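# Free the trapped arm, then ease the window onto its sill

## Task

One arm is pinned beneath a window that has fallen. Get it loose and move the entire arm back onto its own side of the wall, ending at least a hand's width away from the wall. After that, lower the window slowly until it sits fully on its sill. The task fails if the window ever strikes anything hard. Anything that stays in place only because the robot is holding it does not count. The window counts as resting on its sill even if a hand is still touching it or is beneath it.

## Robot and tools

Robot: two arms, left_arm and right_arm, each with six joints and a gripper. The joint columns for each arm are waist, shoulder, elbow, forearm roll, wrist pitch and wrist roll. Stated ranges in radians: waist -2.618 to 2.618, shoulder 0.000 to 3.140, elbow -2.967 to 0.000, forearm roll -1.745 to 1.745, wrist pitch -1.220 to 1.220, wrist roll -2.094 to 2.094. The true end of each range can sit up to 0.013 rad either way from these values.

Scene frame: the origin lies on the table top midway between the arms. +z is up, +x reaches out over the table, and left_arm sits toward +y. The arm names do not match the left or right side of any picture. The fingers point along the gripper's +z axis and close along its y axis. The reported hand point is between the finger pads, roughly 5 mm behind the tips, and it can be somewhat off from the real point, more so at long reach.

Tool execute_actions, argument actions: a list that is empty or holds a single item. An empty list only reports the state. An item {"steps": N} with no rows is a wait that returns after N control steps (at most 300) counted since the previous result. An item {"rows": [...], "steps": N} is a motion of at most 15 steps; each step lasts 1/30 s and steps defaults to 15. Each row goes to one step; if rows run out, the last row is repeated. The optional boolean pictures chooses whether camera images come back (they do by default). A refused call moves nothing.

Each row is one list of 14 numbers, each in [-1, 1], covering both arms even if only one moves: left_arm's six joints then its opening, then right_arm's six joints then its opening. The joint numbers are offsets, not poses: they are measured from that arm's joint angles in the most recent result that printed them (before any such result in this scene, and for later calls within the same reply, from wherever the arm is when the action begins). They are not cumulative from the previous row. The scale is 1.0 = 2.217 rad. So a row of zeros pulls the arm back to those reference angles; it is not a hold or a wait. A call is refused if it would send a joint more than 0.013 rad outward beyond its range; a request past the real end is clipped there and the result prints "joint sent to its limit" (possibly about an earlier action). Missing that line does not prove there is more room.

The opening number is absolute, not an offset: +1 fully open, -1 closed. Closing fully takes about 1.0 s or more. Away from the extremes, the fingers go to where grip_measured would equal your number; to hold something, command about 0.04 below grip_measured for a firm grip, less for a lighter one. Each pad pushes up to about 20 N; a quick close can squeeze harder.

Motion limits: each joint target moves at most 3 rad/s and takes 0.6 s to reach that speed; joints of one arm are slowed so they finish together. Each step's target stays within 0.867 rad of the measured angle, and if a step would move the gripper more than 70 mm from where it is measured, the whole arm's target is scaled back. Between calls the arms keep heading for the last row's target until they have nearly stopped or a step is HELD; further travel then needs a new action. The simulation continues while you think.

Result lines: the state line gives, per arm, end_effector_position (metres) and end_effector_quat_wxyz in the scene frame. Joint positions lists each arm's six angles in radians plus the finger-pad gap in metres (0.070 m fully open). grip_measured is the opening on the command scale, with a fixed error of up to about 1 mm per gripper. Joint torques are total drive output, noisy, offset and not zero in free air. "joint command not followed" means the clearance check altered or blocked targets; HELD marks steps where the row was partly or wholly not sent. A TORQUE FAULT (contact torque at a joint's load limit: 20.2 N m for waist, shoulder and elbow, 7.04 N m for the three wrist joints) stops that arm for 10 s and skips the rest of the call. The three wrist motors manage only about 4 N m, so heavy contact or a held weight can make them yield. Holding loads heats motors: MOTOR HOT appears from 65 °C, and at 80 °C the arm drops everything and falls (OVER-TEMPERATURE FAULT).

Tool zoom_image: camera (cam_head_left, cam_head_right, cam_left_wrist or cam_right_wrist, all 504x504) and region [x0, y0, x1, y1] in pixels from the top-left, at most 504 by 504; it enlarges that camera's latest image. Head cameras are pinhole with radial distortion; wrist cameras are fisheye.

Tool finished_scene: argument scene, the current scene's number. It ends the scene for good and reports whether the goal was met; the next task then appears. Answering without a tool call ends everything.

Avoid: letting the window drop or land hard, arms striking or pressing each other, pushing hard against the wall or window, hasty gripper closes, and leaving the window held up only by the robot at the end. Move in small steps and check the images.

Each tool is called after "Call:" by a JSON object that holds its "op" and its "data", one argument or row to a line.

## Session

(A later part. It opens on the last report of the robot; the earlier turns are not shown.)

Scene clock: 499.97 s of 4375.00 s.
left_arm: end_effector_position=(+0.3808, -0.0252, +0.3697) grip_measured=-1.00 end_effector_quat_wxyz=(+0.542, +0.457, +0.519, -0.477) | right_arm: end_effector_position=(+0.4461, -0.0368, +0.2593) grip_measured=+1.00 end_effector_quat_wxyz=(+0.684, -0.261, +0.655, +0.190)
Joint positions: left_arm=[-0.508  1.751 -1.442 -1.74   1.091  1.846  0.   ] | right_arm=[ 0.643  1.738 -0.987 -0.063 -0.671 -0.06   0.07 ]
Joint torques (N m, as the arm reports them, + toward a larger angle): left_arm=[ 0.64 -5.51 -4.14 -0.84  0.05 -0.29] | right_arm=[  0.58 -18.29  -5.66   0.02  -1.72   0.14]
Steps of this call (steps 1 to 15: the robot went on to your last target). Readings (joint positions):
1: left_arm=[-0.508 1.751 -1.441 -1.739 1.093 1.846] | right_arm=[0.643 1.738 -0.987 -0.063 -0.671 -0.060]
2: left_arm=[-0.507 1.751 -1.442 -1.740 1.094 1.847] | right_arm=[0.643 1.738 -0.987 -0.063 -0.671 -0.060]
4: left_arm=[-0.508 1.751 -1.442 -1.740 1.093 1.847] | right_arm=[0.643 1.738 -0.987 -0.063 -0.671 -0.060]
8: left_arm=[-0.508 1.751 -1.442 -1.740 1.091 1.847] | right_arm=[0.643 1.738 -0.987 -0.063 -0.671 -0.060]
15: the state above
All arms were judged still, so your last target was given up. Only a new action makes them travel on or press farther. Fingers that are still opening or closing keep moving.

Call:
{"op": "execute_actions", "data": {
  "actions": [
    {"rows": [[-0.0631, 0, 0, 0, 0, 0, -1, 0, 0, 0, 0, 0, 0, 1]], "steps": 15}
  ],
  "pictures": false
}}

Call:
{"op": "execute_actions", "data": {
  "actions": [
    {"steps": 8}
  ]
}}

Scene clock: 504.97 s of 4375.00 s.
left_arm: end_effector_position=(+0.3292, -0.0696, +0.3699) grip_measured=-1.00 end_effector_quat_wxyz=(+0.507, +0.492, +0.486, -0.514) | right_arm: end_effector_position=(+0.4459, -0.0369, +0.2590) grip_measured=+1.00 end_effector_quat_wxyz=(+0.683, -0.261, +0.655, +0.190)
Joint positions: left_arm=[-0.648  1.751 -1.442 -1.74   1.091  1.845  0.   ] | right_arm=[ 0.643  1.737 -0.986 -0.063 -0.671 -0.059  0.07 ]
Joint torques (N m, as the arm reports them, + toward a larger angle): left_arm=[ 1.43 -5.35 -4.17 -0.77  0.03 -0.13] | right_arm=[  0.57 -15.45  -7.66   0.05  -1.29   0.19]
Steps of this call (steps 1 to 90: nothing new was sent; then 1.50 s passed at rest; steps 91 to 105: all 15 steps of this action). Readings (joint positions):
91: left_arm=[-0.508 1.751 -1.442 -1.740 1.090 1.845] | right_arm=[0.643 1.737 -0.985 -0.063 -0.671 -0.059]
92: left_arm=[-0.513 1.751 -1.442 -1.740 1.090 1.845] | right_arm=[0.643 1.737 -0.985 -0.063 -0.671 -0.059]
94: left_arm=[-0.542 1.751 -1.442 -1.740 1.089 1.845] | right_arm=[0.643 1.737 -0.985 -0.063 -0.671 -0.059]
98: left_arm=[-0.637 1.751 -1.442 -1.740 1.091 1.845] | right_arm=[0.643 1.737 -0.985 -0.063 -0.671 -0.059]
105: the state above

Scene clock: 505.23 s of 4375.00 s.
left_arm: end_effector_position=(+0.3294, -0.0695, +0.3699) grip_measured=-1.00 end_effector_quat_wxyz=(+0.508, +0.492, +0.486, -0.514) | right_arm: end_effector_position=(+0.4459, -0.0369, +0.2590) grip_measured=+1.00 end_effector_quat_wxyz=(+0.683, -0.261, +0.655, +0.190)
Joint positions: left_arm=[-0.648  1.751 -1.442 -1.74   1.091  1.845  0.   ] | right_arm=[ 0.643  1.737 -0.986 -0.063 -0.671 -0.059  0.07 ]
Joint torques (N m, as the arm reports them, + toward a larger angle): left_arm=[ 1.36 -5.27 -4.2  -0.67  0.03 -0.08] | right_arm=[  0.57 -15.21  -8.37   0.04  -1.24   0.17]
Steps of this call (steps 1 to 8: the robot went on to your last target). Readings (joint positions):
1: left_arm=[-0.648 1.751 -1.442 -1.740 1.091 1.845] | right_arm=[0.643 1.737 -0.986 -0.063 -0.671 -0.059]
2: left_arm=[-0.648 1.751 -1.442 -1.740 1.091 1.845] | right_arm=[0.643 1.737 -0.986 -0.063 -0.671 -0.059]
4: left_arm=[-0.648 1.751 -1.442 -1.740 1.091 1.845] | right_arm=[0.643 1.737 -0.986 -0.063 -0.671 -0.059]
8: the state above

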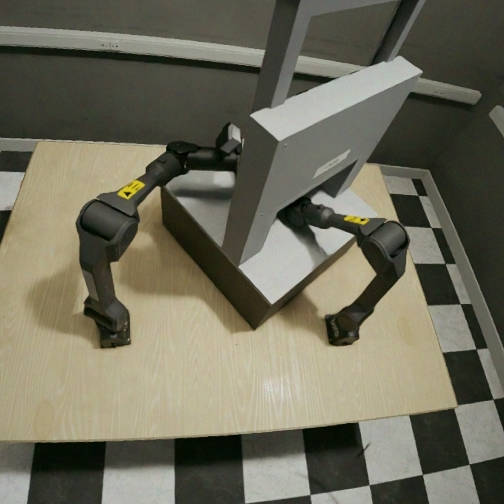

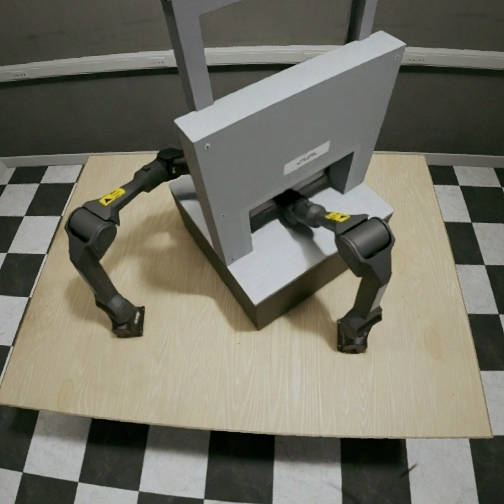

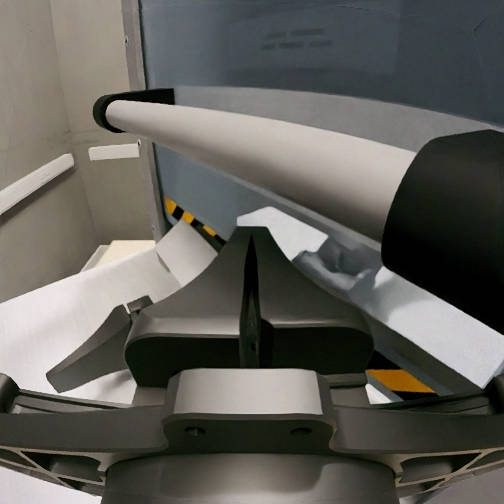

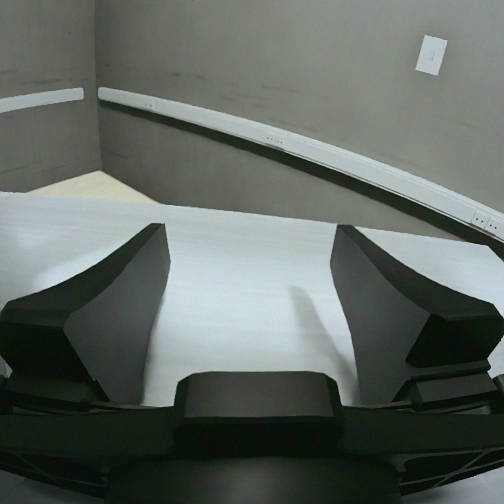

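Call:
{"op": "execute_actions", "data": {
  "actions": [
    {"rows": [[-0.0316, 0, 0, 0, 0, 0, -1, 0, 0, 0, 0, 0, 0, 1]], "steps": 15}
  ],
  "pictures": false
}}

Call:
{"op": "execute_actions", "data": {
  "actions": [
    {"steps": 5}
  ]
}}

Scene clock: 512.10 s of 4375.00 s.
left_arm: end_effector_position=(+0.3044, -0.0876, +0.3696) grip_measured=-1.00 end_effector_quat_wxyz=(+0.491, +0.507, +0.471, -0.529) | right_arm: end_effector_position=(+0.4461, -0.0367, +0.2592) grip_measured=+1.00 end_effector_quat_wxyz=(+0.683, -0.261, +0.655, +0.190)
Joint positions: left_arm=[-0.712  1.752 -1.442 -1.74   1.088  1.846  0.   ] | right_arm=[ 0.643  1.738 -0.987 -0.063 -0.671 -0.06   0.07 ]
Joint torques (N m, as the arm reports them, + toward a larger angle): left_arm=[-5.25 -5.15 -3.96 -0.59  0.95 -0.02] | right_arm=[  0.55 -15.61  -7.01   0.05  -1.37   0.09]
Steps of this call (steps 1 to 15: the robot went on to your last target; steps 16 to 90: nothing new was sent; then 3.37 s passed at rest; steps 91 to 105: all 15 steps of this action). Readings (joint positions):
91: left_arm=[-0.648 1.751 -1.442 -1.740 1.091 1.846] | right_arm=[0.643 1.738 -0.987 -0.063 -0.671 -0.060]
92: left_arm=[-0.653 1.751 -1.442 -1.740 1.090 1.846] | right_arm=[0.643 1.738 -0.987 -0.063 -0.671 -0.060]
94: left_arm=[-0.682 1.751 -1.442 -1.740 1.090 1.846] | right_arm=[0.643 1.738 -0.987 -0.063 -0.671 -0.060]
98: left_arm=[-0.712 1.752 -1.442 -1.740 1.088 1.846] | right_arm=[0.643 1.738 -0.987 -0.063 -0.671 -0.060]
105: the state above

Scene clock: 512.27 s of 4375.00 s.
left_arm: end_effector_position=(+0.3041, -0.0877, +0.3696) grip_measured=-1.00 end_effector_quat_wxyz=(+0.491, +0.507, +0.470, -0.530) | right_arm: end_effector_position=(+0.4461, -0.0367, +0.2592) grip_measured=+1.00 end_effector_quat_wxyz=(+0.683, -0.261, +0.655, +0.190)
Joint positions: left_arm=[-0.713  1.752 -1.442 -1.74   1.088  1.846  0.   ] | right_arm=[ 0.643  1.738 -0.987 -0.063 -0.671 -0.06   0.07 ]
Joint torques (N m, as the arm reports them, + toward a larger angle): left_arm=[-6.73 -5.47 -3.88 -0.58  1.17 -0.05] | right_arm=[  0.54 -15.85  -6.49   0.05  -1.41   0.11]
Steps of this call (steps 1 to 5: the robot went on to your last target). Readings (joint positions):
1: left_arm=[-0.712 1.752 -1.442 -1.740 1.088 1.846] | right_arm=[0.643 1.738 -0.987 -0.063 -0.671 -0.060]
2: left_arm=[-0.712 1.752 -1.442 -1.740 1.088 1.846] | right_arm=[0.643 1.738 -0.987 -0.063 -0.671 -0.060]
4: left_arm=[-0.713 1.752 -1.442 -1.740 1.088 1.846] | right_arm=[0.643 1.738 -0.987 -0.063 -0.671 -0.060]
5: the state above

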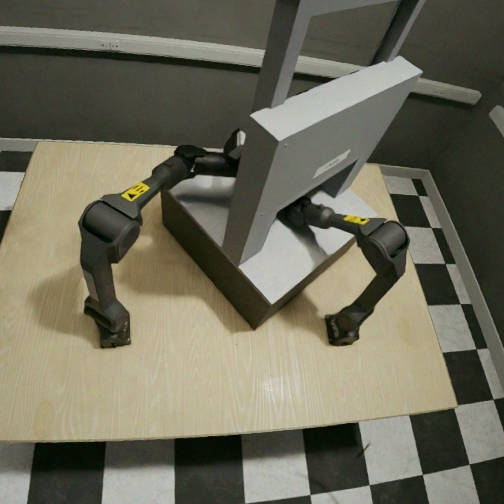

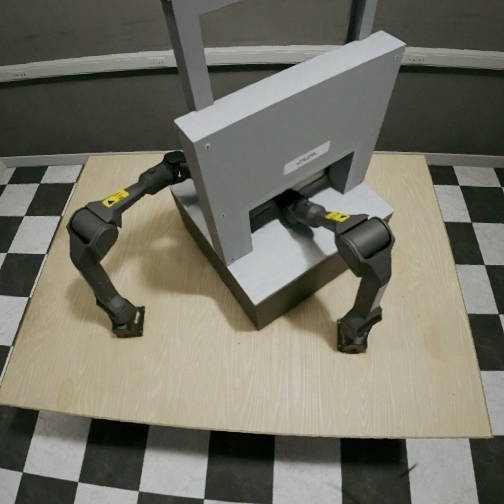

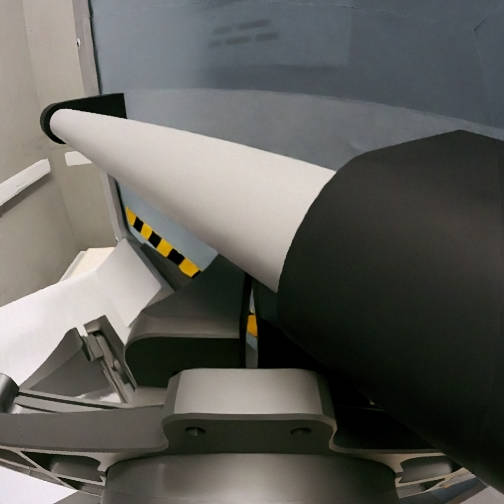

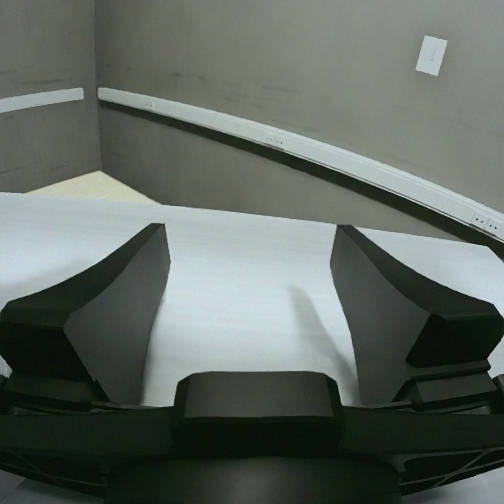

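Call:
{"op": "execute_actions", "data": {
  "actions": [
    {"rows": [[0.0054, 0, 0, 0, 0, 0, -1, 0, 0, 0, 0, 0, 0, 1], [0.0054, 0, 0, 0, 0, 0, -1, 0, 0, 0, 0, 0, 0, 1], [0.0054, 0, 0, 0, 0, 0, -1, 0, 0, 0, 0, 0, 0, 1], [0.0054, 0, -0.004, 0, 0, 0, -1, 0, 0, 0, 0, 0, 0, 1], [0.0054, 0, -0.008, 0, 0, 0, -1, 0, 0, 0, 0, 0, 0, 1], [0.0054, 0, -0.012, 0, 0, 0, -1, 0, 0, 0, 0, 0, 0, 1], [0.0054, 0, -0.016, 0, 0, 0, -1, 0, 0, 0, 0, 0, 0, 1], [0.0054, 0, -0.02, 0, 0, 0, -1, 0, 0, 0, 0, 0, 0, 1], [0.0054, 0, -0.024, 0, 0, 0, -1, 0, 0, 0, 0, 0, 0, 1], [0.0054, 0, -0.028, 0, 0, 0, -1, 0, 0, 0, 0, 0, 0, 1], [0.0054, 0, -0.032, 0, 0, 0, -1, 0, 0, 0, 0, 0, 0, 1], [0.0054, 0, -0.036, 0, 0, 0, -1, 0, 0, 0, 0, 0, 0, 1], [0.0054, 0, -0.04, 0, 0, 0, -1, 0, 0, 0, 0, 0, 0, 1]], "steps": 15}
  ],
  "pictures": false
}}

Call:
{"op": "execute_actions", "data": {
  "actions": [
    {"steps": 15}
  ],
  "pictures": false
}}

Scene clock: 526.67 s of 4375.00 s.
left_arm: end_effector_position=(+0.3081, -0.0860, +0.4012) grip_measured=-1.00 end_effector_quat_wxyz=(+0.522, +0.513, +0.441, -0.520) | right_arm: end_effector_position=(+0.4457, -0.0370, +0.2627) grip_measured=+1.00 end_effector_quat_wxyz=(+0.686, -0.260, +0.652, +0.190)
Joint positions: left_arm=[-0.704  1.752 -1.532 -1.738  1.089  1.845  0.   ] | right_arm=[ 0.643  1.733 -0.989 -0.063 -0.672 -0.059  0.07 ]
Joint torques (N m, as the arm reports them, + toward a larger angle): left_arm=[ 0.28 -8.9  -6.7  -2.27  0.57  0.09] | right_arm=[ 0.6  -9.46 -3.6   0.05 -0.65  0.2 ]
Steps of this call (steps 1 to 15: the robot went on to your last target; steps 16 to 90: nothing new was sent; then 10.90 s passed at rest; steps 91 to 105: all 15 steps of this action). Readings (joint positions):
91: left_arm=[-0.713 1.751 -1.442 -1.740 1.089 1.845] | right_arm=[0.643 1.737 -0.986 -0.063 -0.671 -0.059]
92: left_arm=[-0.710 1.751 -1.442 -1.739 1.092 1.845] | right_arm=[0.643 1.737 -0.986 -0.063 -0.671 -0.059]
94: left_arm=[-0.708 1.749 -1.441 -1.737 1.102 1.845] | right_arm=[0.643 1.737 -0.986 -0.063 -0.671 -0.059]
98: left_arm=[-0.707 1.752 -1.471 -1.730 1.099 1.845] | right_arm=[0.643 1.731 -0.988 -0.063 -0.675 -0.059]
105: the state above

Scene clock: 527.17 s of 4375.00 s.
left_arm: end_effector_position=(+0.3095, -0.0850, +0.4014) grip_measured=-1.00 end_effector_quat_wxyz=(+0.523, +0.512, +0.442, -0.519) | right_arm: end_effector_position=(+0.4461, -0.0367, +0.2596) grip_measured=+1.00 end_effector_quat_wxyz=(+0.684, -0.261, +0.654, +0.190)
Joint positions: left_arm=[-0.701  1.752 -1.531 -1.74   1.088  1.846  0.   ] | right_arm=[ 0.643  1.737 -0.988 -0.063 -0.671 -0.059  0.07 ]
Joint torques (N m, as the arm reports them, + toward a larger angle): left_arm=[ 0.27 -8.92 -6.68 -2.39  0.41  0.  ] | right_arm=[ 0.55 -9.03 -2.63  0.06 -0.62  0.15]
Steps of this call (steps 1 to 15: the robot went on to your last target). Readings (joint positions):
1: left_arm=[-0.704 1.752 -1.532 -1.739 1.089 1.845] | right_arm=[0.643 1.734 -0.989 -0.063 -0.672 -0.059]
2: left_arm=[-0.703 1.752 -1.532 -1.740 1.089 1.845] | right_arm=[0.643 1.734 -0.989 -0.063 -0.672 -0.059]
4: left_arm=[-0.703 1.752 -1.532 -1.740 1.089 1.845] | right_arm=[0.643 1.735 -0.989 -0.063 -0.671 -0.059]
8: left_arm=[-0.701 1.752 -1.532 -1.740 1.089 1.846] | right_arm=[0.643 1.737 -0.989 -0.063 -0.671 -0.059]
15: the state above
All arms were judged still, so your last target was given up. Only a new action makes them travel on or press farther. Fingers that are still opening or closing keep moving.

Call:
{"op": "execute_actions", "data": {
  "actions": [
    {"rows": [[0, 0, -0.003, 0, 0, 0, -1, 0, 0, 0, 0, 0, 0, 1], [0, 0, -0.007, 0, 0, 0, -1, 0, 0, 0, 0, 0, 0, 1], [0, 0, -0.012, 0, 0, 0, -1, 0, 0, 0, 0, 0, 0, 1], [0, 0, -0.018, 0, 0, 0, -1, 0, 0, 0, 0, 0, 0, 1], [0, 0, -0.024, 0, 0, 0, -1, 0, 0, 0, 0, 0, 0, 1], [0, 0, -0.03, 0, 0, 0, -1, 0, 0, 0, 0, 0, 0, 1], [0, 0, -0.036, 0, 0, 0, -1, 0, 0, 0, 0, 0, 0, 1], [0, 0, -0.042, 0, 0, 0, -1, 0, 0, 0, 0, 0, 0, 1], [0, 0, -0.048, 0, 0, 0, -1, 0, 0, 0, 0, 0, 0, 1], [0, 0, -0.054, 0, 0, 0, -1, 0, 0, 0, 0, 0, 0, 1], [0, 0, -0.06, 0, 0, 0, -1, 0, 0, 0, 0, 0, 0, 1], [0, 0, -0.066, 0, 0, 0, -1, 0, 0, 0, 0, 0, 0, 1], [0, 0, -0.071, 0, 0, 0, -1, 0, 0, 0, 0, 0, 0, 1], [0, 0, -0.075, 0, 0, 0, -1, 0, 0, 0, 0, 0, 0, 1], [0, -0.001, -0.0775, 0, 0, 0, -1, 0, 0, 0, 0, 0, 0, 1]], "steps": 15}
  ],
  "pictures": false
}}

Call:
{"op": "execute_actions", "data": {
  "actions": [
    {"steps": 15}
  ]
}}

Scene clock: 536.03 s of 4375.00 s.
left_arm: end_effector_position=(+0.3058, -0.0817, +0.4594) grip_measured=-1.00 end_effector_quat_wxyz=(+0.575, +0.522, +0.382, -0.501) | right_arm: end_effector_position=(+0.4461, -0.0367, +0.2592) grip_measured=+1.00 end_effector_quat_wxyz=(+0.683, -0.261, +0.655, +0.190)
Joint positions: left_arm=[-0.7    1.754 -1.697 -1.74   1.087  1.846  0.   ] | right_arm=[ 0.643  1.738 -0.987 -0.063 -0.671 -0.06   0.07 ]
Joint torques (N m, as the arm reports them, + toward a larger angle): left_arm=[ -1.47 -12.55  -8.23  -2.77   1.79  -0.17] | right_arm=[ 0.6  -9.87 -3.53  0.05 -0.62  0.1 ]
Steps of this call (steps 1 to 90: nothing new was sent; then 5.37 s passed at rest; steps 91 to 105: all 15 steps of this action). Readings (joint positions):
91: left_arm=[-0.701 1.752 -1.531 -1.740 1.088 1.846] | right_arm=[0.643 1.738 -0.987 -0.063 -0.671 -0.060]
92: left_arm=[-0.700 1.752 -1.535 -1.740 1.088 1.846] | right_arm=[0.643 1.738 -0.987 -0.063 -0.671 -0.060]
94: left_arm=[-0.700 1.754 -1.554 -1.739 1.087 1.846] | right_arm=[0.643 1.738 -0.987 -0.063 -0.671 -0.060]
98: left_arm=[-0.699 1.755 -1.607 -1.739 1.081 1.846] | right_arm=[0.643 1.738 -0.987 -0.063 -0.671 -0.060]
105: the state above

Scene clock: 536.53 s of 4375.00 s.
left_arm: end_effector_position=(+0.3033, -0.0802, +0.4646) grip_measured=-1.00 end_effector_quat_wxyz=(+0.578, +0.522, +0.377, -0.501) | right_arm: end_effector_position=(+0.4461, -0.0367, +0.2592) grip_measured=+1.00 end_effector_quat_wxyz=(+0.683, -0.261, +0.655, +0.190)
Joint positions: left_arm=[-0.699  1.748 -1.703 -1.742  1.09   1.845  0.   ] | right_arm=[ 0.643  1.738 -0.987 -0.063 -0.671 -0.06   0.07 ]
Joint torques (N m, as the arm reports them, + toward a larger angle): left_arm=[-3.23 -9.8  -7.3  -1.67  1.2   0.03] | right_arm=[  0.56 -10.31  -4.13   0.05  -0.63   0.14]
Steps of this call (steps 1 to 15: the robot went on to your last target). Readings (joint positions):
1: left_arm=[-0.699 1.752 -1.704 -1.741 1.088 1.846] | right_arm=[0.643 1.738 -0.987 -0.063 -0.671 -0.060]
2: left_arm=[-0.699 1.749 -1.705 -1.742 1.089 1.846] | right_arm=[0.643 1.738 -0.987 -0.063 -0.671 -0.060]
4: left_arm=[-0.699 1.748 -1.705 -1.743 1.090 1.845] | right_arm=[0.643 1.738 -0.987 -0.063 -0.671 -0.060]
8: left_arm=[-0.699 1.748 -1.704 -1.743 1.090 1.845] | right_arm=[0.643 1.738 -0.987 -0.063 -0.671 -0.060]
15: the state above
All arms were judged still, so your last target was given up. Only a new action makes them travel on or press farther. Fingers that are still opening or closing keep moving.

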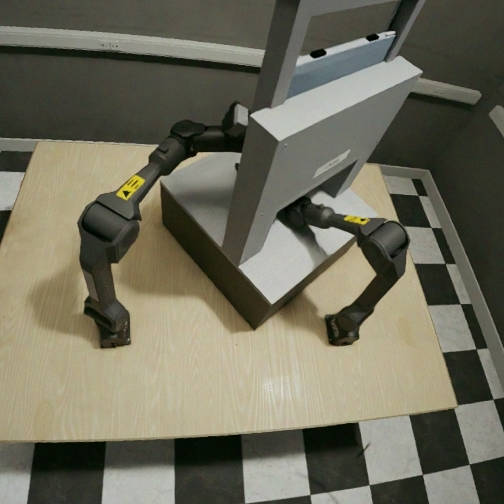

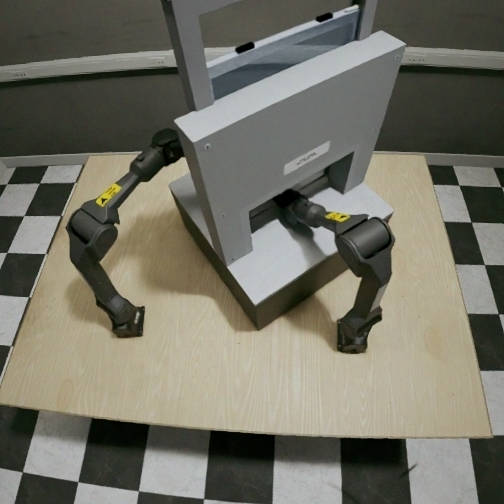

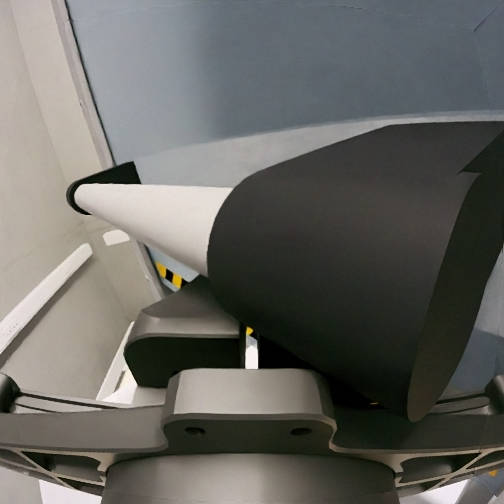

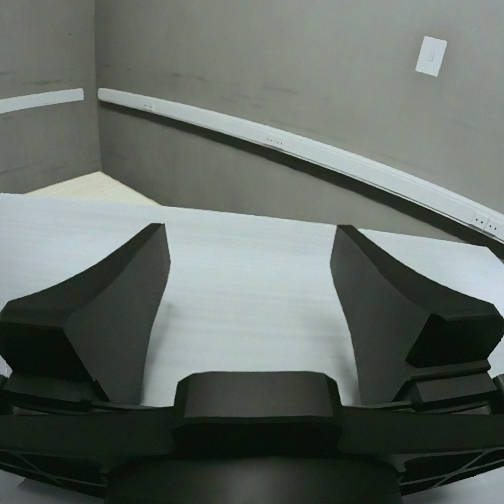

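Call:
{"op": "execute_actions", "data": {
  "actions": [
    {"rows": [[0, 0, 0, 0, 0, 0, -1, 0, -0.111, 0.1335, 0, -0.0194, 0, 1]], "steps": 15}
  ],
  "pictures": false
}}

Call:
{"op": "execute_actions", "data": {
  "actions": [
    {"steps": 6}
  ],
  "pictures": false
}}

Scene clock: 556.43 s of 4375.00 s.
left_arm: end_effector_position=(+0.3033, -0.0808, +0.4637) grip_measured=-1.00 end_effector_quat_wxyz=(+0.578, +0.523, +0.377, -0.500) | right_arm: end_effector_position=(+0.3832, -0.0803, +0.2604) grip_measured=+1.00 end_effector_quat_wxyz=(+0.681, -0.262, +0.657, +0.191)
Joint positions: left_arm=[-0.7    1.749 -1.703 -1.741  1.089  1.846  0.   ] | right_arm=[ 0.643  1.489 -0.689 -0.063 -0.714 -0.059  0.07 ]
Joint torques (N m, as the arm reports them, + toward a larger angle): left_arm=[-4.05 -8.52 -7.11 -1.52  0.83  0.02] | right_arm=[ 0.57 -6.01 -3.83  0.04 -0.87  0.23]
Steps of this call (steps 1 to 90: nothing new was sent; then 16.40 s passed at rest; steps 91 to 105: all 15 steps of this action). Readings (joint positions):
91: left_arm=[-0.701 1.749 -1.703 -1.740 1.089 1.846] | right_arm=[0.643 1.737 -0.987 -0.063 -0.671 -0.059]
92: left_arm=[-0.701 1.749 -1.703 -1.740 1.089 1.846] | right_arm=[0.643 1.732 -0.983 -0.063 -0.671 -0.059]
94: left_arm=[-0.701 1.749 -1.703 -1.740 1.089 1.846] | right_arm=[0.643 1.707 -0.953 -0.063 -0.675 -0.059]
98: left_arm=[-0.701 1.749 -1.703 -1.740 1.089 1.846] | right_arm=[0.643 1.600 -0.822 -0.063 -0.695 -0.059]
105: the state above

Scene clock: 556.63 s of 4375.00 s.
left_arm: end_effector_position=(+0.3033, -0.0808, +0.4637) grip_measured=-1.00 end_effector_quat_wxyz=(+0.578, +0.523, +0.377, -0.501) | right_arm: end_effector_position=(+0.3835, -0.0801, +0.2595) grip_measured=+1.00 end_effector_quat_wxyz=(+0.680, -0.262, +0.657, +0.190)
Joint positions: left_arm=[-0.7    1.749 -1.703 -1.741  1.089  1.846  0.   ] | right_arm=[ 0.643  1.491 -0.69  -0.063 -0.714 -0.059  0.07 ]
Joint torques (N m, as the arm reports them, + toward a larger angle): left_arm=[-3.6  -9.03 -7.37 -1.72  0.85 -0.03] | right_arm=[ 0.54 -6.67 -4.56  0.05 -0.89  0.21]
Steps of this call (steps 1 to 6: the robot went on to your last target). Readings (joint positions):
1: left_arm=[-0.700 1.749 -1.703 -1.741 1.089 1.846] | right_arm=[0.643 1.490 -0.689 -0.063 -0.714 -0.059]
2: left_arm=[-0.700 1.749 -1.703 -1.741 1.089 1.846] | right_arm=[0.643 1.490 -0.689 -0.063 -0.714 -0.059]
4: left_arm=[-0.700 1.749 -1.703 -1.741 1.089 1.846] | right_arm=[0.643 1.491 -0.689 -0.063 -0.714 -0.059]
6: the state above

Call:
{"op": "execute_actions", "data": {
  "actions": [
    {"rows": [[0, 0, 0, 0, 0, 0, -1, 0, -0.1173, 0.1055, 0, 0.0122, 0, 1]], "steps": 15}
  ],
  "pictures": false
}}

Call:
{"op": "execute_actions", "data": {
  "actions": [
    {"steps": 3}
  ],
  "pictures": false
}}

Scene clock: 561.00 s of 4375.00 s.
left_arm: end_effector_position=(+0.3033, -0.0804, +0.4644) grip_measured=-1.00 end_effector_quat_wxyz=(+0.578, +0.522, +0.377, -0.501) | right_arm: end_effector_position=(+0.3259, -0.1208, +0.2593) grip_measured=+1.00 end_effector_quat_wxyz=(+0.681, -0.262, +0.657, +0.190)
Joint positions: left_arm=[-0.7    1.748 -1.703 -1.742  1.09   1.845  0.   ] | right_arm=[ 0.643  1.229 -0.454 -0.063 -0.687 -0.06   0.07 ]
Joint torques (N m, as the arm reports them, + toward a larger angle): left_arm=[ -2.31 -10.3   -8.38  -2.26   1.1    0.04] | right_arm=[ 0.55 -3.95 -3.91  0.05 -0.7   0.07]
Steps of this call (steps 1 to 15: the robot went on to your last target; steps 16 to 90: nothing new was sent; then 0.87 s passed at rest; steps 91 to 105: all 15 steps of this action). Readings (joint positions):
91: left_arm=[-0.700 1.748 -1.703 -1.742 1.090 1.845] | right_arm=[0.643 1.491 -0.691 -0.063 -0.714 -0.060]
92: left_arm=[-0.700 1.748 -1.703 -1.742 1.090 1.845] | right_arm=[0.643 1.486 -0.687 -0.063 -0.714 -0.060]
94: left_arm=[-0.700 1.748 -1.703 -1.742 1.090 1.845] | right_arm=[0.643 1.456 -0.660 -0.063 -0.711 -0.060]
98: left_arm=[-0.700 1.748 -1.703 -1.742 1.090 1.845] | right_arm=[0.643 1.329 -0.544 -0.063 -0.697 -0.060]
105: the state above

Scene clock: 561.10 s of 4375.00 s.
left_arm: end_effector_position=(+0.3033, -0.0804, +0.4644) grip_measured=-1.00 end_effector_quat_wxyz=(+0.578, +0.522, +0.377, -0.501) | right_arm: end_effector_position=(+0.3261, -0.1207, +0.2587) grip_measured=+1.00 end_effector_quat_wxyz=(+0.680, -0.263, +0.658, +0.189)
Joint positions: left_arm=[-0.7    1.748 -1.703 -1.742  1.09   1.845  0.   ] | right_arm=[ 0.643  1.231 -0.454 -0.063 -0.687 -0.06   0.07 ]
Joint torques (N m, as the arm reports them, + toward a larger angle): left_arm=[ -2.46 -10.13  -8.25  -2.18   1.09   0.06] | right_arm=[ 0.56 -3.45 -4.44  0.05 -0.67  0.08]
Steps of this call (steps 1 to 3: the robot went on to your last target). Readings (joint positions):
1: left_arm=[-0.700 1.748 -1.703 -1.742 1.090 1.845] | right_arm=[0.643 1.230 -0.454 -0.063 -0.687 -0.060]
2: left_arm=[-0.700 1.748 -1.703 -1.742 1.090 1.845] | right_arm=[0.643 1.230 -0.454 -0.063 -0.687 -0.060]
3: the state above

Call:
{"op": "execute_actions", "data": {
  "actions": [
    {"rows": [[0, 0, 0, 0, 0, 0, -1, 0, -0.1543, 0.0794, 0, 0.0735, 0, 1]], "steps": 15}
  ],
  "pictures": false
}}

Call:
{"op": "execute_actions", "data": {
  "actions": [
    {"steps": 4}
  ],
  "pictures": false
}}

Scene clock: 564.90 s of 4375.00 s.
left_arm: end_effector_position=(+0.3033, -0.0807, +0.4638) grip_measured=-1.00 end_effector_quat_wxyz=(+0.578, +0.523, +0.377, -0.501) | right_arm: end_effector_position=(+0.2702, -0.1621, +0.2606) grip_measured=+1.00 end_effector_quat_wxyz=(+0.683, -0.261, +0.657, +0.185)
Joint positions: left_arm=[-0.7    1.749 -1.703 -1.741  1.09   1.846  0.   ] | right_arm=[ 0.643  0.888 -0.278 -0.063 -0.524 -0.059  0.07 ]
Joint torques (N m, as the arm reports them, + toward a larger angle): left_arm=[-3.4  -9.19 -7.51 -1.66  1.    0.02] | right_arm=[ 0.57  0.1  -3.67  0.05 -0.81  0.22]
Steps of this call (steps 1 to 15: the robot went on to your last target; steps 16 to 90: nothing new was sent; then 0.30 s passed at rest; steps 91 to 105: all 15 steps of this action). Readings (joint positions):
91: left_arm=[-0.700 1.749 -1.703 -1.741 1.090 1.846] | right_arm=[0.643 1.231 -0.456 -0.063 -0.687 -0.059]
92: left_arm=[-0.700 1.749 -1.703 -1.741 1.090 1.846] | right_arm=[0.643 1.226 -0.454 -0.063 -0.685 -0.059]
94: left_arm=[-0.700 1.749 -1.703 -1.741 1.090 1.846] | right_arm=[0.643 1.196 -0.440 -0.063 -0.670 -0.059]
98: left_arm=[-0.700 1.749 -1.703 -1.741 1.090 1.846] | right_arm=[0.643 1.066 -0.371 -0.063 -0.608 -0.059]
105: the state above

Scene clock: 565.03 s of 4375.00 s.
left_arm: end_effector_position=(+0.3032, -0.0807, +0.4638) grip_measured=-1.00 end_effector_quat_wxyz=(+0.578, +0.523, +0.377, -0.501) | right_arm: end_effector_position=(+0.2701, -0.1622, +0.2599) grip_measured=+1.00 end_effector_quat_wxyz=(+0.682, -0.261, +0.657, +0.185)
Joint positions: left_arm=[-0.7    1.749 -1.703 -1.741  1.09   1.846  0.   ] | right_arm=[ 0.643  0.888 -0.277 -0.063 -0.523 -0.059  0.07 ]
Joint torques (N m, as the arm reports them, + toward a larger angle): left_arm=[-3.25 -9.38 -7.64 -1.74  1.   -0.01] | right_arm=[ 0.56 -0.27 -3.7   0.05 -0.83  0.21]
Steps of this call (steps 1 to 4: the robot went on to your last target). Readings (joint positions):
1: left_arm=[-0.700 1.749 -1.703 -1.741 1.090 1.846] | right_arm=[0.643 0.886 -0.277 -0.063 -0.523 -0.059]
2: left_arm=[-0.700 1.749 -1.703 -1.741 1.090 1.846] | right_arm=[0.643 0.887 -0.277 -0.063 -0.523 -0.059]
4: the state above

Call:
{"op": "execute_actions", "data": {
  "actions": [
    {"rows": [[0, 0, 0, 0, 0, 0, -1, 0, -0.1439, 0.0329, 0, 0.1105, 0, 1]], "steps": 15}
  ],
  "pictures": false
}}

Call:
{"op": "execute_actions", "data": {
  "actions": [
    {"steps": 4}
  ]
}}

Scene clock: 569.80 s of 4375.00 s.
left_arm: end_effector_position=(+0.3033, -0.0804, +0.4643) grip_measured=-1.00 end_effector_quat_wxyz=(+0.578, +0.522, +0.377, -0.501) | right_arm: end_effector_position=(+0.2309, -0.1935, +0.2606) grip_measured=+1.00 end_effector_quat_wxyz=(+0.685, -0.258, +0.657, +0.178)
Joint positions: left_arm=[-0.7    1.748 -1.703 -1.742  1.09   1.845  0.   ] | right_arm=[ 0.643  0.567 -0.204 -0.063 -0.278 -0.06   0.07 ]
Joint torques (N m, as the arm reports them, + toward a larger angle): left_arm=[ -2.52 -10.12  -8.24  -2.15   1.01   0.05] | right_arm=[ 0.55  2.71 -3.46  0.03 -0.84  0.07]
Steps of this call (steps 1 to 15: the robot went on to your last target; steps 16 to 90: nothing new was sent; then 1.27 s passed at rest; steps 91 to 105: all 15 steps of this action). Readings (joint positions):
91: left_arm=[-0.700 1.748 -1.703 -1.742 1.090 1.845] | right_arm=[0.643 0.888 -0.278 -0.063 -0.524 -0.060]
92: left_arm=[-0.700 1.748 -1.703 -1.742 1.090 1.845] | right_arm=[0.643 0.883 -0.278 -0.063 -0.520 -0.060]
94: left_arm=[-0.700 1.748 -1.703 -1.742 1.090 1.845] | right_arm=[0.643 0.853 -0.273 -0.063 -0.496 -0.060]
98: left_arm=[-0.700 1.748 -1.703 -1.742 1.090 1.845] | right_arm=[0.643 0.723 -0.242 -0.063 -0.396 -0.060]
105: the state above

Scene clock: 569.93 s of 4375.00 s.
left_arm: end_effector_position=(+0.3033, -0.0804, +0.4643) grip_measured=-1.00 end_effector_quat_wxyz=(+0.578, +0.522, +0.377, -0.501) | right_arm: end_effector_position=(+0.2311, -0.1934, +0.2601) grip_measured=+1.00 end_effector_quat_wxyz=(+0.684, -0.259, +0.658, +0.178)
Joint positions: left_arm=[-0.7    1.748 -1.703 -1.742  1.09   1.845  0.   ] | right_arm=[ 0.643  0.568 -0.204 -0.063 -0.278 -0.06   0.07 ]
Joint torques (N m, as the arm reports them, + toward a larger angle): left_arm=[-2.64 -9.96 -8.1  -2.08  1.01  0.09] | right_arm=[ 0.51  1.63 -3.54  0.03 -0.91  0.08]
Steps of this call (steps 1 to 4: the robot went on to your last target). Readings (joint positions):
1: left_arm=[-0.700 1.748 -1.703 -1.742 1.090 1.845] | right_arm=[0.643 0.567 -0.204 -0.063 -0.277 -0.060]
2: left_arm=[-0.700 1.748 -1.703 -1.742 1.090 1.845] | right_arm=[0.643 0.567 -0.204 -0.063 -0.277 -0.060]
4: the state above

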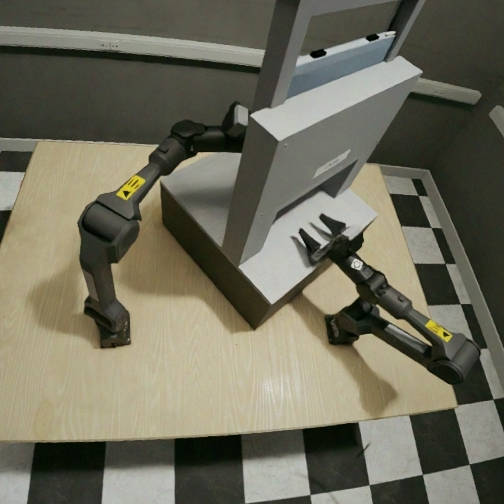

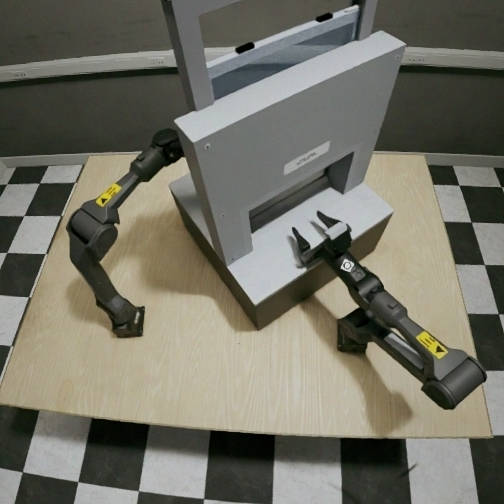

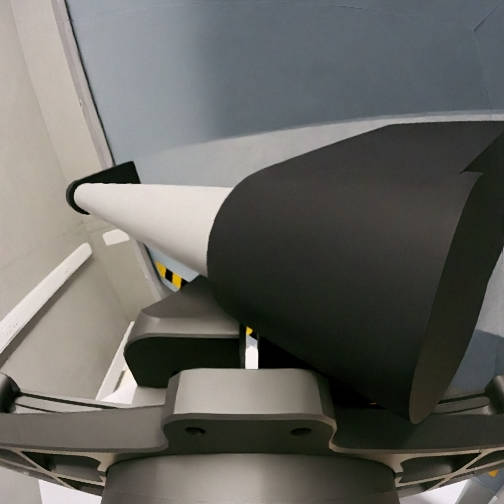

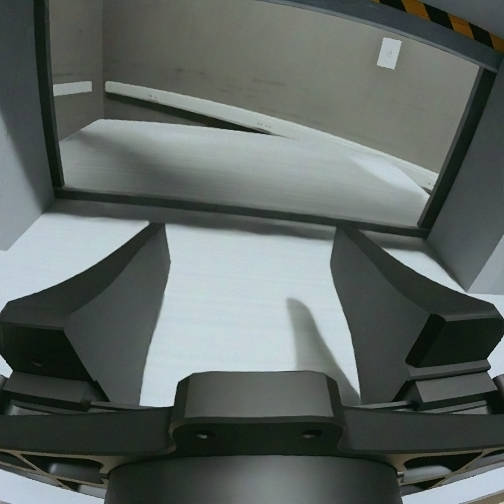

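Call:
{"op": "execute_actions", "data": {
  "actions": [
    {"rows": [[0, 0.0003, 0.003, 0, 0, 0, -1, -0.3, 0, 0, 0, 0, 0, 1], [0, 0.0006, 0.007, 0, 0, 0, -1, -0.3, 0, 0, 0, 0, 0, 1], [0, 0.0009, 0.012, 0, 0, 0, -1, -0.3, 0, 0, 0, 0, 0, 1], [0, 0.0012, 0.0175, 0, 0, 0, -1, -0.3, 0, 0, 0, 0, 0, 1], [0, 0.0015, 0.023, 0, 0, 0, -1, -0.3, 0, 0, 0, 0, 0, 1], [0, 0.0018, 0.0285, 0, 0, 0, -1, -0.3, 0, 0, 0, 0, 0, 1], [0, 0.0021, 0.034, 0, 0, 0, -1, -0.3, 0, 0, 0, 0, 0, 1], [0, 0.0024, 0.0395, 0, 0, 0, -1, -0.3, 0, 0, 0, 0, 0, 1], [0, 0.0027, 0.045, 0, 0, 0, -1, -0.3, 0, 0, 0, 0, 0, 1], [0, 0.003, 0.0505, 0, 0, 0, -1, -0.3, 0, 0, 0, 0, 0, 1], [0, 0.0033, 0.056, 0, 0, 0, -1, -0.3, 0, 0, 0, 0, 0, 1], [0, 0.0036, 0.0615, 0, 0, 0, -1, -0.3, 0, 0, 0, 0, 0, 1], [0, 0.0039, 0.067, 0, 0, 0, -1, -0.3, 0, 0, 0, 0, 0, 1], [0, 0.0042, 0.0725, 0, 0, 0, -1, -0.3, 0, 0, 0, 0, 0, 1], [0, 0.0045, 0.078, 0, 0, 0, -1, -0.3, 0, 0, 0, 0, 0, 1]], "steps": 15}
  ],
  "pictures": false
}}

Call:
{"op": "execute_actions", "data": {
  "actions": [
    {"rows": [[0, 0.0003, 0.009, 0, 0, 0, -1, -0.25, 0, 0, 0, 0, 0, 1], [0, 0.0006, 0.0145, 0, 0, 0, -1, -0.25, 0, 0, 0, 0, 0, 1], [0, 0.0009, 0.02, 0, 0, 0, -1, -0.25, 0, 0, 0, 0, 0, 1], [0, 0.0012, 0.0255, 0, 0, 0, -1, -0.25, 0, 0, 0, 0, 0, 1], [0, 0.0015, 0.031, 0, 0, 0, -1, -0.25, 0, 0, 0, 0, 0, 1], [0, 0.0018, 0.0365, 0, 0, 0, -1, -0.25, 0, 0, 0, 0, 0, 1], [0, 0.0021, 0.042, 0, 0, 0, -1, -0.25, 0, 0, 0, 0, 0, 1], [0, 0.0024, 0.0475, 0, 0, 0, -1, -0.25, 0, 0, 0, 0, 0, 1], [0, 0.0027, 0.053, 0, 0, 0, -1, -0.25, 0, 0, 0, 0, 0, 1], [0, 0.003, 0.0585, 0, 0, 0, -1, -0.25, 0, 0, 0, 0, 0, 1], [0, 0.0033, 0.064, 0, 0, 0, -1, -0.25, 0, 0, 0, 0, 0, 1], [0, 0.0036, 0.069, 0, 0, 0, -1, -0.25, 0, 0, 0, 0, 0, 1], [0, 0.0039, 0.073, 0, 0, 0, -1, -0.25, 0, 0, 0, 0, 0, 1], [0, 0.0042, 0.076, 0, 0, 0, -1, -0.25, 0, 0, 0, 0, 0, 1], [0, 0.0045, 0.078, 0, 0, 0, -1, -0.25, 0, 0, 0, 0, 0, 1]], "steps": 15}
  ],
  "pictures": false
}}

Call:
{"op": "execute_actions", "data": {
  "actions": [
    {"steps": 15}
  ]
}}

Scene clock: 624.00 s of 4375.00 s.
left_arm: end_effector_position=(+0.3097, -0.0862, +0.4033) grip_measured=-1.00 end_effector_quat_wxyz=(+0.525, +0.513, +0.438, -0.519) | right_arm: end_effector_position=(+0.2773, -0.3116, +0.2601) grip_measured=+1.00 end_effector_quat_wxyz=(+0.707, -0.084, +0.702, -0.000)
Joint positions: left_arm=[-0.703  1.758 -1.543 -1.74   1.09   1.846  0.   ] | right_arm=[ 0.133  0.569 -0.204 -0.063 -0.278 -0.059  0.07 ]
Joint torques (N m, as the arm reports them, + toward a larger angle): left_arm=[-0.71 -7.17 -6.79 -1.89  0.23 -0.14] | right_arm=[ 1.37  0.99 -4.99  0.03 -0.77  0.24]
Steps of this call (steps 1 to 15: the robot went on to your last target; steps 16 to 90: nothing new was sent; then 50.57 s passed at rest; steps 91 to 105: all 15 steps of this action). Readings (joint positions):
91: left_arm=[-0.700 1.749 -1.702 -1.741 1.090 1.846] | right_arm=[0.642 0.569 -0.204 -0.063 -0.278 -0.059]
92: left_arm=[-0.700 1.749 -1.697 -1.742 1.091 1.846] | right_arm=[0.636 0.569 -0.204 -0.063 -0.278 -0.059]
94: left_arm=[-0.700 1.748 -1.678 -1.742 1.095 1.846] | right_arm=[0.606 0.569 -0.204 -0.063 -0.278 -0.059]
98: left_arm=[-0.702 1.751 -1.629 -1.741 1.095 1.846] | right_arm=[0.477 0.569 -0.204 -0.063 -0.278 -0.059]
105: the state above

Scene clock: 624.50 s of 4375.00 s.
left_arm: end_effector_position=(+0.3083, -0.0857, +0.3377) grip_measured=-1.00 end_effector_quat_wxyz=(+0.464, +0.498, +0.502, -0.534) | right_arm: end_effector_position=(+0.2554, -0.4476, +0.2601) grip_measured=+1.00 end_effector_quat_wxyz=(+0.680, +0.111, +0.698, -0.194)
Joint positions: left_arm=[-0.703  1.768 -1.373 -1.739  1.09   1.847  0.   ] | right_arm=[-0.42   0.569 -0.204 -0.063 -0.278 -0.059  0.07 ]
Joint torques (N m, as the arm reports them, + toward a larger angle): left_arm=[-0.97 -7.26 -7.91 -2.15  0.41 -0.04] | right_arm=[ 1.44  1.23 -5.02  0.03 -0.79  0.25]
Steps of this call (steps 1 to 15: all 15 steps of this action). Readings (joint positions):
1: left_arm=[-0.703 1.758 -1.532 -1.740 1.090 1.846] | right_arm=[0.092 0.569 -0.204 -0.063 -0.278 -0.059]
2: left_arm=[-0.703 1.759 -1.521 -1.740 1.090 1.846] | right_arm=[0.046 0.569 -0.204 -0.063 -0.278 -0.059]
4: left_arm=[-0.703 1.759 -1.500 -1.740 1.090 1.846] | right_arm=[-0.055 0.569 -0.204 -0.063 -0.278 -0.059]
8: left_arm=[-0.703 1.762 -1.451 -1.739 1.090 1.847] | right_arm=[-0.252 0.569 -0.204 -0.063 -0.278 -0.059]
15: the state above

Scene clock: 625.00 s of 4375.00 s.
left_arm: end_effector_position=(+0.3084, -0.0857, +0.3365) grip_measured=-1.00 end_effector_quat_wxyz=(+0.463, +0.497, +0.503, -0.534) | right_arm: end_effector_position=(+0.2553, -0.4477, +0.2601) grip_measured=+1.00 end_effector_quat_wxyz=(+0.680, +0.111, +0.698, -0.194)
Joint positions: left_arm=[-0.703  1.769 -1.37  -1.739  1.09   1.847  0.   ] | right_arm=[-0.421  0.569 -0.204 -0.063 -0.278 -0.059  0.07 ]
Joint torques (N m, as the arm reports them, + toward a larger angle): left_arm=[-0.39 -9.1  -8.73 -2.77  0.64 -0.14] | right_arm=[ 1.06  1.23 -5.    0.03 -0.79  0.24]
Steps of this call (steps 1 to 15: the robot went on to your last target). Readings (joint positions):
1: left_arm=[-0.703 1.769 -1.368 -1.739 1.090 1.847] | right_arm=[-0.422 0.569 -0.204 -0.063 -0.278 -0.059]
2: left_arm=[-0.703 1.769 -1.368 -1.739 1.090 1.847] | right_arm=[-0.422 0.569 -0.204 -0.063 -0.278 -0.059]
4: left_arm=[-0.703 1.769 -1.368 -1.739 1.090 1.847] | right_arm=[-0.421 0.569 -0.204 -0.063 -0.278 -0.059]
8: left_arm=[-0.703 1.769 -1.369 -1.739 1.090 1.847] | right_arm=[-0.421 0.569 -0.204 -0.063 -0.278 -0.059]
15: the state above
All arms were judged still, so your last target was given up. Only a new action makes them travel on or press farther. Fingers that are still opening or closing keep moving.

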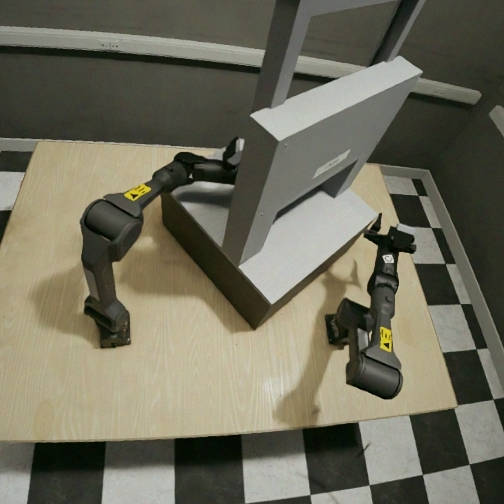

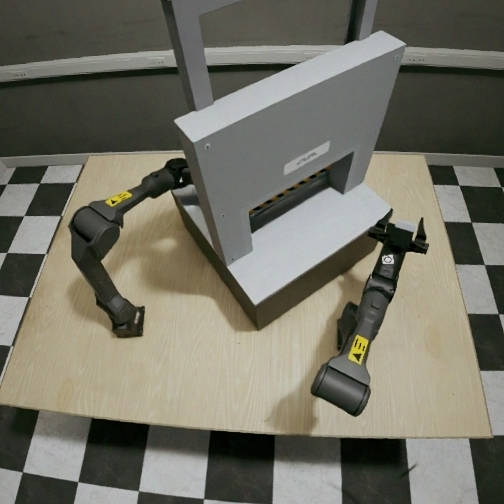

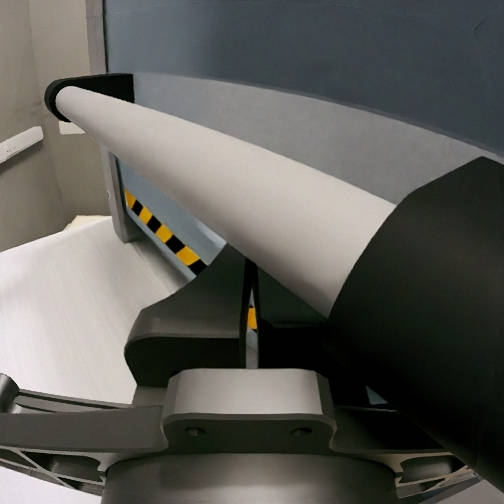

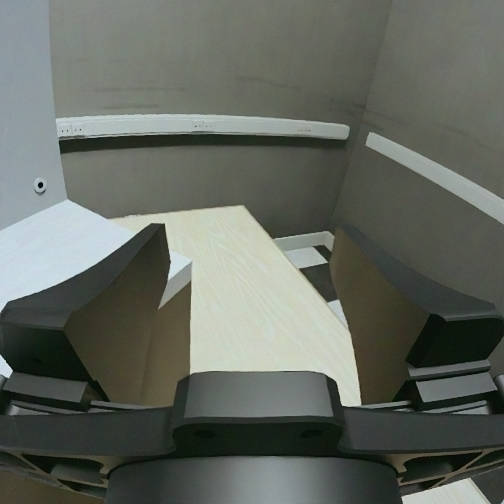

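Call:
{"op": "execute_actions", "data": {
  "actions": [
    {"rows": [[0, 0.0005, 0.0015, 0, 0, 0, -1, 0, 0, 0, 0, 0, 0, 1], [0, 0.0011, 0.003, 0, 0, 0, -1, 0, 0, 0, 0, 0, 0, 1], [0, 0.0016, 0.0045, 0, 0, 0, -1, 0, 0, 0, 0, 0, 0, 1], [0, 0.0022, 0.006, 0, 0, 0, -1, 0, 0, 0, 0, 0, 0, 1], [0, 0.0027, 0.0075, 0, 0, 0, -1, 0, 0, 0, 0, 0, 0, 1], [0, 0.0032, 0.009, 0, 0, 0, -1, 0, 0, 0, 0, 0, 0, 1], [0, 0.0038, 0.0105, 0, 0, 0, -1, 0, 0, 0, 0, 0, 0, 1], [0, 0.0043, 0.012, 0, 0, 0, -1, 0, 0, 0, 0, 0, 0, 1], [0, 0.0049, 0.0135, 0, 0, 0, -1, 0, 0, 0, 0, 0, 0, 1], [0, 0.0054, 0.015, 0, 0, 0, -1, 0, 0, 0, 0, 0, 0, 1], [0, 0.0059, 0.0165, 0, 0, 0, -1, 0, 0, 0, 0, 0, 0, 1], [0, 0.0065, 0.018, 0, 0, 0, -1, 0, 0, 0, 0, 0, 0, 1], [0, 0.007, 0.0195, 0, 0, 0, -1, 0, 0, 0, 0, 0, 0, 1], [0, 0.0076, 0.021, 0, 0, 0, -1, 0, 0, 0, 0, 0, 0, 1], [0, 0.0081, 0.0225, 0, 0, 0, -1, 0, 0, 0, 0, 0, 0, 1]], "steps": 15}
  ],
  "pictures": false
}}

Call:
{"op": "execute_actions", "data": {
  "actions": [
    {"rows": [[0, 0.0008, 0.0025, 0, 0, 0, -1, 0, 0, 0, 0, 0, 0, 1], [0, 0.0013, 0.004, 0, 0, 0, -1, 0, 0, 0, 0, 0, 0, 1], [0, 0.0018, 0.0055, 0, 0, 0, -1, 0, 0, 0, 0, 0, 0, 1], [0, 0.0024, 0.007, 0, 0, 0, -1, 0, 0, 0, 0, 0, 0, 1], [0, 0.0029, 0.0085, 0, 0, 0, -1, 0, 0, 0, 0, 0, 0, 1], [0, 0.0034, 0.01, 0, 0, 0, -1, 0, 0, 0, 0, 0, 0, 1], [0, 0.004, 0.0115, 0, 0, 0, -1, 0, 0, 0, 0, 0, 0, 1], [0, 0.0045, 0.013, 0, 0, 0, -1, 0, 0, 0, 0, 0, 0, 1], [0, 0.0051, 0.0145, 0, 0, 0, -1, 0, 0, 0, 0, 0, 0, 1], [0, 0.0056, 0.016, 0, 0, 0, -1, 0, 0, 0, 0, 0, 0, 1], [0, 0.0061, 0.0175, 0, 0, 0, -1, 0, 0, 0, 0, 0, 0, 1], [0, 0.0067, 0.019, 0, 0, 0, -1, 0, 0, 0, 0, 0, 0, 1], [0, 0.0072, 0.0205, 0, 0, 0, -1, 0, 0, 0, 0, 0, 0, 1], [0, 0.0078, 0.022, 0, 0, 0, -1, 0, 0, 0, 0, 0, 0, 1], [0, 0.0083, 0.0235, 0, 0, 0, -1, 0, 0, 0, 0, 0, 0, 1]], "steps": 15}
  ],
  "pictures": false
}}

Call:
{"op": "execute_actions", "data": {
  "actions": [
    {"steps": 10}
  ]
}}

Scene clock: 642.80 s of 4375.00 s.
left_arm: end_effector_position=(+0.3086, -0.0856, +0.3120) grip_measured=-1.00 end_effector_quat_wxyz=(+0.440, +0.490, +0.525, -0.539) | right_arm: end_effector_position=(+0.2553, -0.4477, +0.2601) grip_measured=+1.00 end_effector_quat_wxyz=(+0.680, +0.111, +0.698, -0.194)
Joint positions: left_arm=[-0.703  1.786 -1.322 -1.74   1.091  1.846  0.   ] | right_arm=[-0.421  0.569 -0.204 -0.063 -0.278 -0.059  0.07 ]
Joint torques (N m, as the arm reports them, + toward a larger angle): left_arm=[-0.1  -7.28 -6.53 -1.94  0.47 -0.2 ] | right_arm=[ 1.04  1.27 -5.02  0.03 -0.79  0.24]
Steps of this call (steps 1 to 90: nothing new was sent; then 14.30 s passed at rest; steps 91 to 105: all 15 steps of this action). Readings (joint positions):
91: left_arm=[-0.703 1.768 -1.370 -1.740 1.090 1.846] | right_arm=[-0.421 0.569 -0.204 -0.063 -0.278 -0.059]
92: left_arm=[-0.703 1.768 -1.368 -1.741 1.091 1.846] | right_arm=[-0.421 0.569 -0.204 -0.063 -0.278 -0.059]
94: left_arm=[-0.703 1.769 -1.361 -1.742 1.091 1.846] | right_arm=[-0.421 0.569 -0.204 -0.063 -0.278 -0.059]
98: left_arm=[-0.703 1.775 -1.346 -1.741 1.094 1.846] | right_arm=[-0.421 0.569 -0.204 -0.063 -0.278 -0.059]
105: the state above

Scene clock: 643.30 s of 4375.00 s.
left_arm: end_effector_position=(+0.3074, -0.0848, +0.2862) grip_measured=-1.00 end_effector_quat_wxyz=(+0.415, +0.483, +0.547, -0.543) | right_arm: end_effector_position=(+0.2553, -0.4477, +0.2601) grip_measured=+1.00 end_effector_quat_wxyz=(+0.680, +0.111, +0.698, -0.194)
Joint positions: left_arm=[-0.702  1.804 -1.271 -1.739  1.091  1.846  0.   ] | right_arm=[-0.421  0.569 -0.204 -0.063 -0.278 -0.059  0.07 ]
Joint torques (N m, as the arm reports them, + toward a larger angle): left_arm=[-0.15 -7.13 -6.62 -2.16  0.63 -0.25] | right_arm=[ 0.99  1.23 -5.02  0.03 -0.79  0.24]
Steps of this call (steps 1 to 15: all 15 steps of this action). Readings (joint positions):
1: left_arm=[-0.703 1.787 -1.318 -1.739 1.091 1.846] | right_arm=[-0.421 0.569 -0.204 -0.063 -0.278 -0.059]
2: left_arm=[-0.702 1.788 -1.314 -1.739 1.091 1.846] | right_arm=[-0.421 0.569 -0.204 -0.063 -0.278 -0.059]
4: left_arm=[-0.702 1.790 -1.307 -1.739 1.091 1.846] | right_arm=[-0.421 0.569 -0.204 -0.063 -0.278 -0.059]
8: left_arm=[-0.702 1.795 -1.294 -1.739 1.091 1.846] | right_arm=[-0.421 0.569 -0.204 -0.063 -0.278 -0.059]
15: the state above

Scene clock: 643.63 s of 4375.00 s.
left_arm: end_effector_position=(+0.3075, -0.0848, +0.2854) grip_measured=-1.00 end_effector_quat_wxyz=(+0.415, +0.482, +0.548, -0.543) | right_arm: end_effector_position=(+0.2553, -0.4477, +0.2601) grip_measured=+1.00 end_effector_quat_wxyz=(+0.680, +0.111, +0.698, -0.194)
Joint positions: left_arm=[-0.702  1.804 -1.269 -1.74   1.091  1.846  0.   ] | right_arm=[-0.421  0.569 -0.204 -0.063 -0.278 -0.059  0.07 ]
Joint torques (N m, as the arm reports them, + toward a larger angle): left_arm=[-0.08 -7.47 -7.19 -1.95  0.63 -0.23] | right_arm=[ 1.01  1.24 -5.05  0.03 -0.79  0.24]
Steps of this call (steps 1 to 10: the robot went on to your last target). Readings (joint positions):
1: left_arm=[-0.702 1.804 -1.269 -1.740 1.091 1.846] | right_arm=[-0.421 0.569 -0.204 -0.063 -0.278 -0.059]
2: left_arm=[-0.702 1.804 -1.269 -1.740 1.091 1.846] | right_arm=[-0.421 0.569 -0.204 -0.063 -0.278 -0.059]
4: left_arm=[-0.702 1.804 -1.269 -1.740 1.091 1.846] | right_arm=[-0.421 0.569 -0.204 -0.063 -0.278 -0.059]
8: left_arm=[-0.702 1.804 -1.269 -1.740 1.091 1.846] | right_arm=[-0.421 0.569 -0.204 -0.063 -0.278 -0.059]
10: the state above

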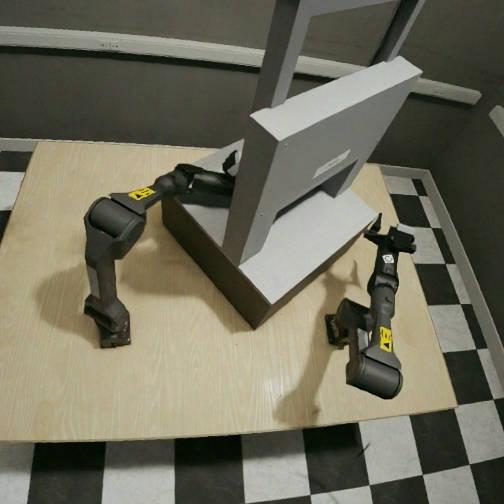

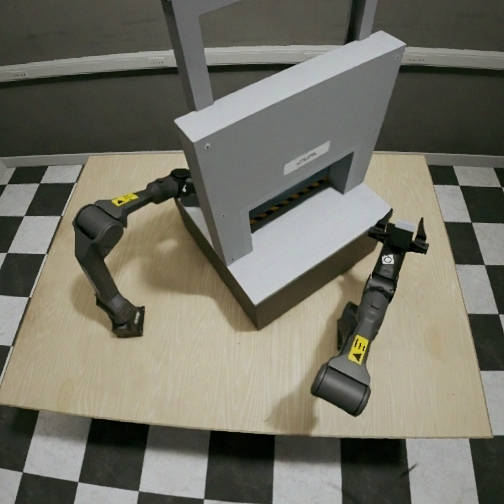

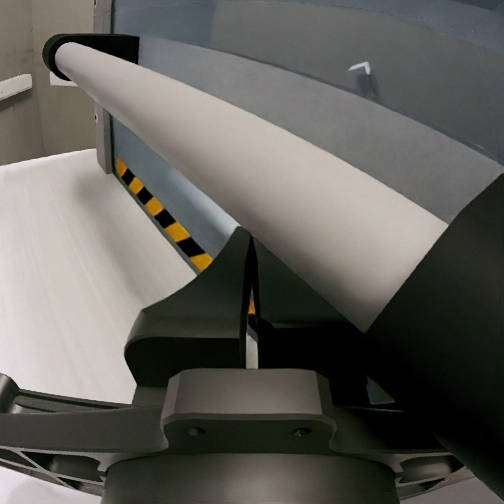

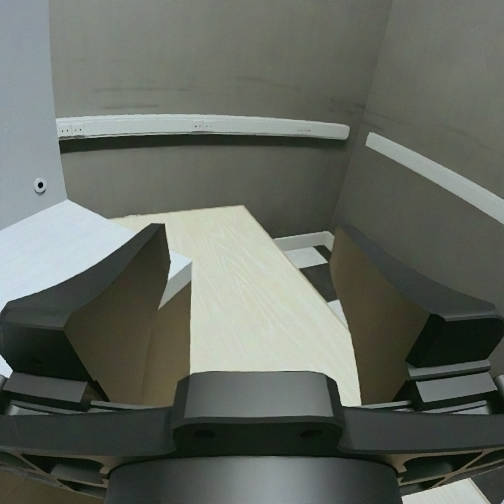

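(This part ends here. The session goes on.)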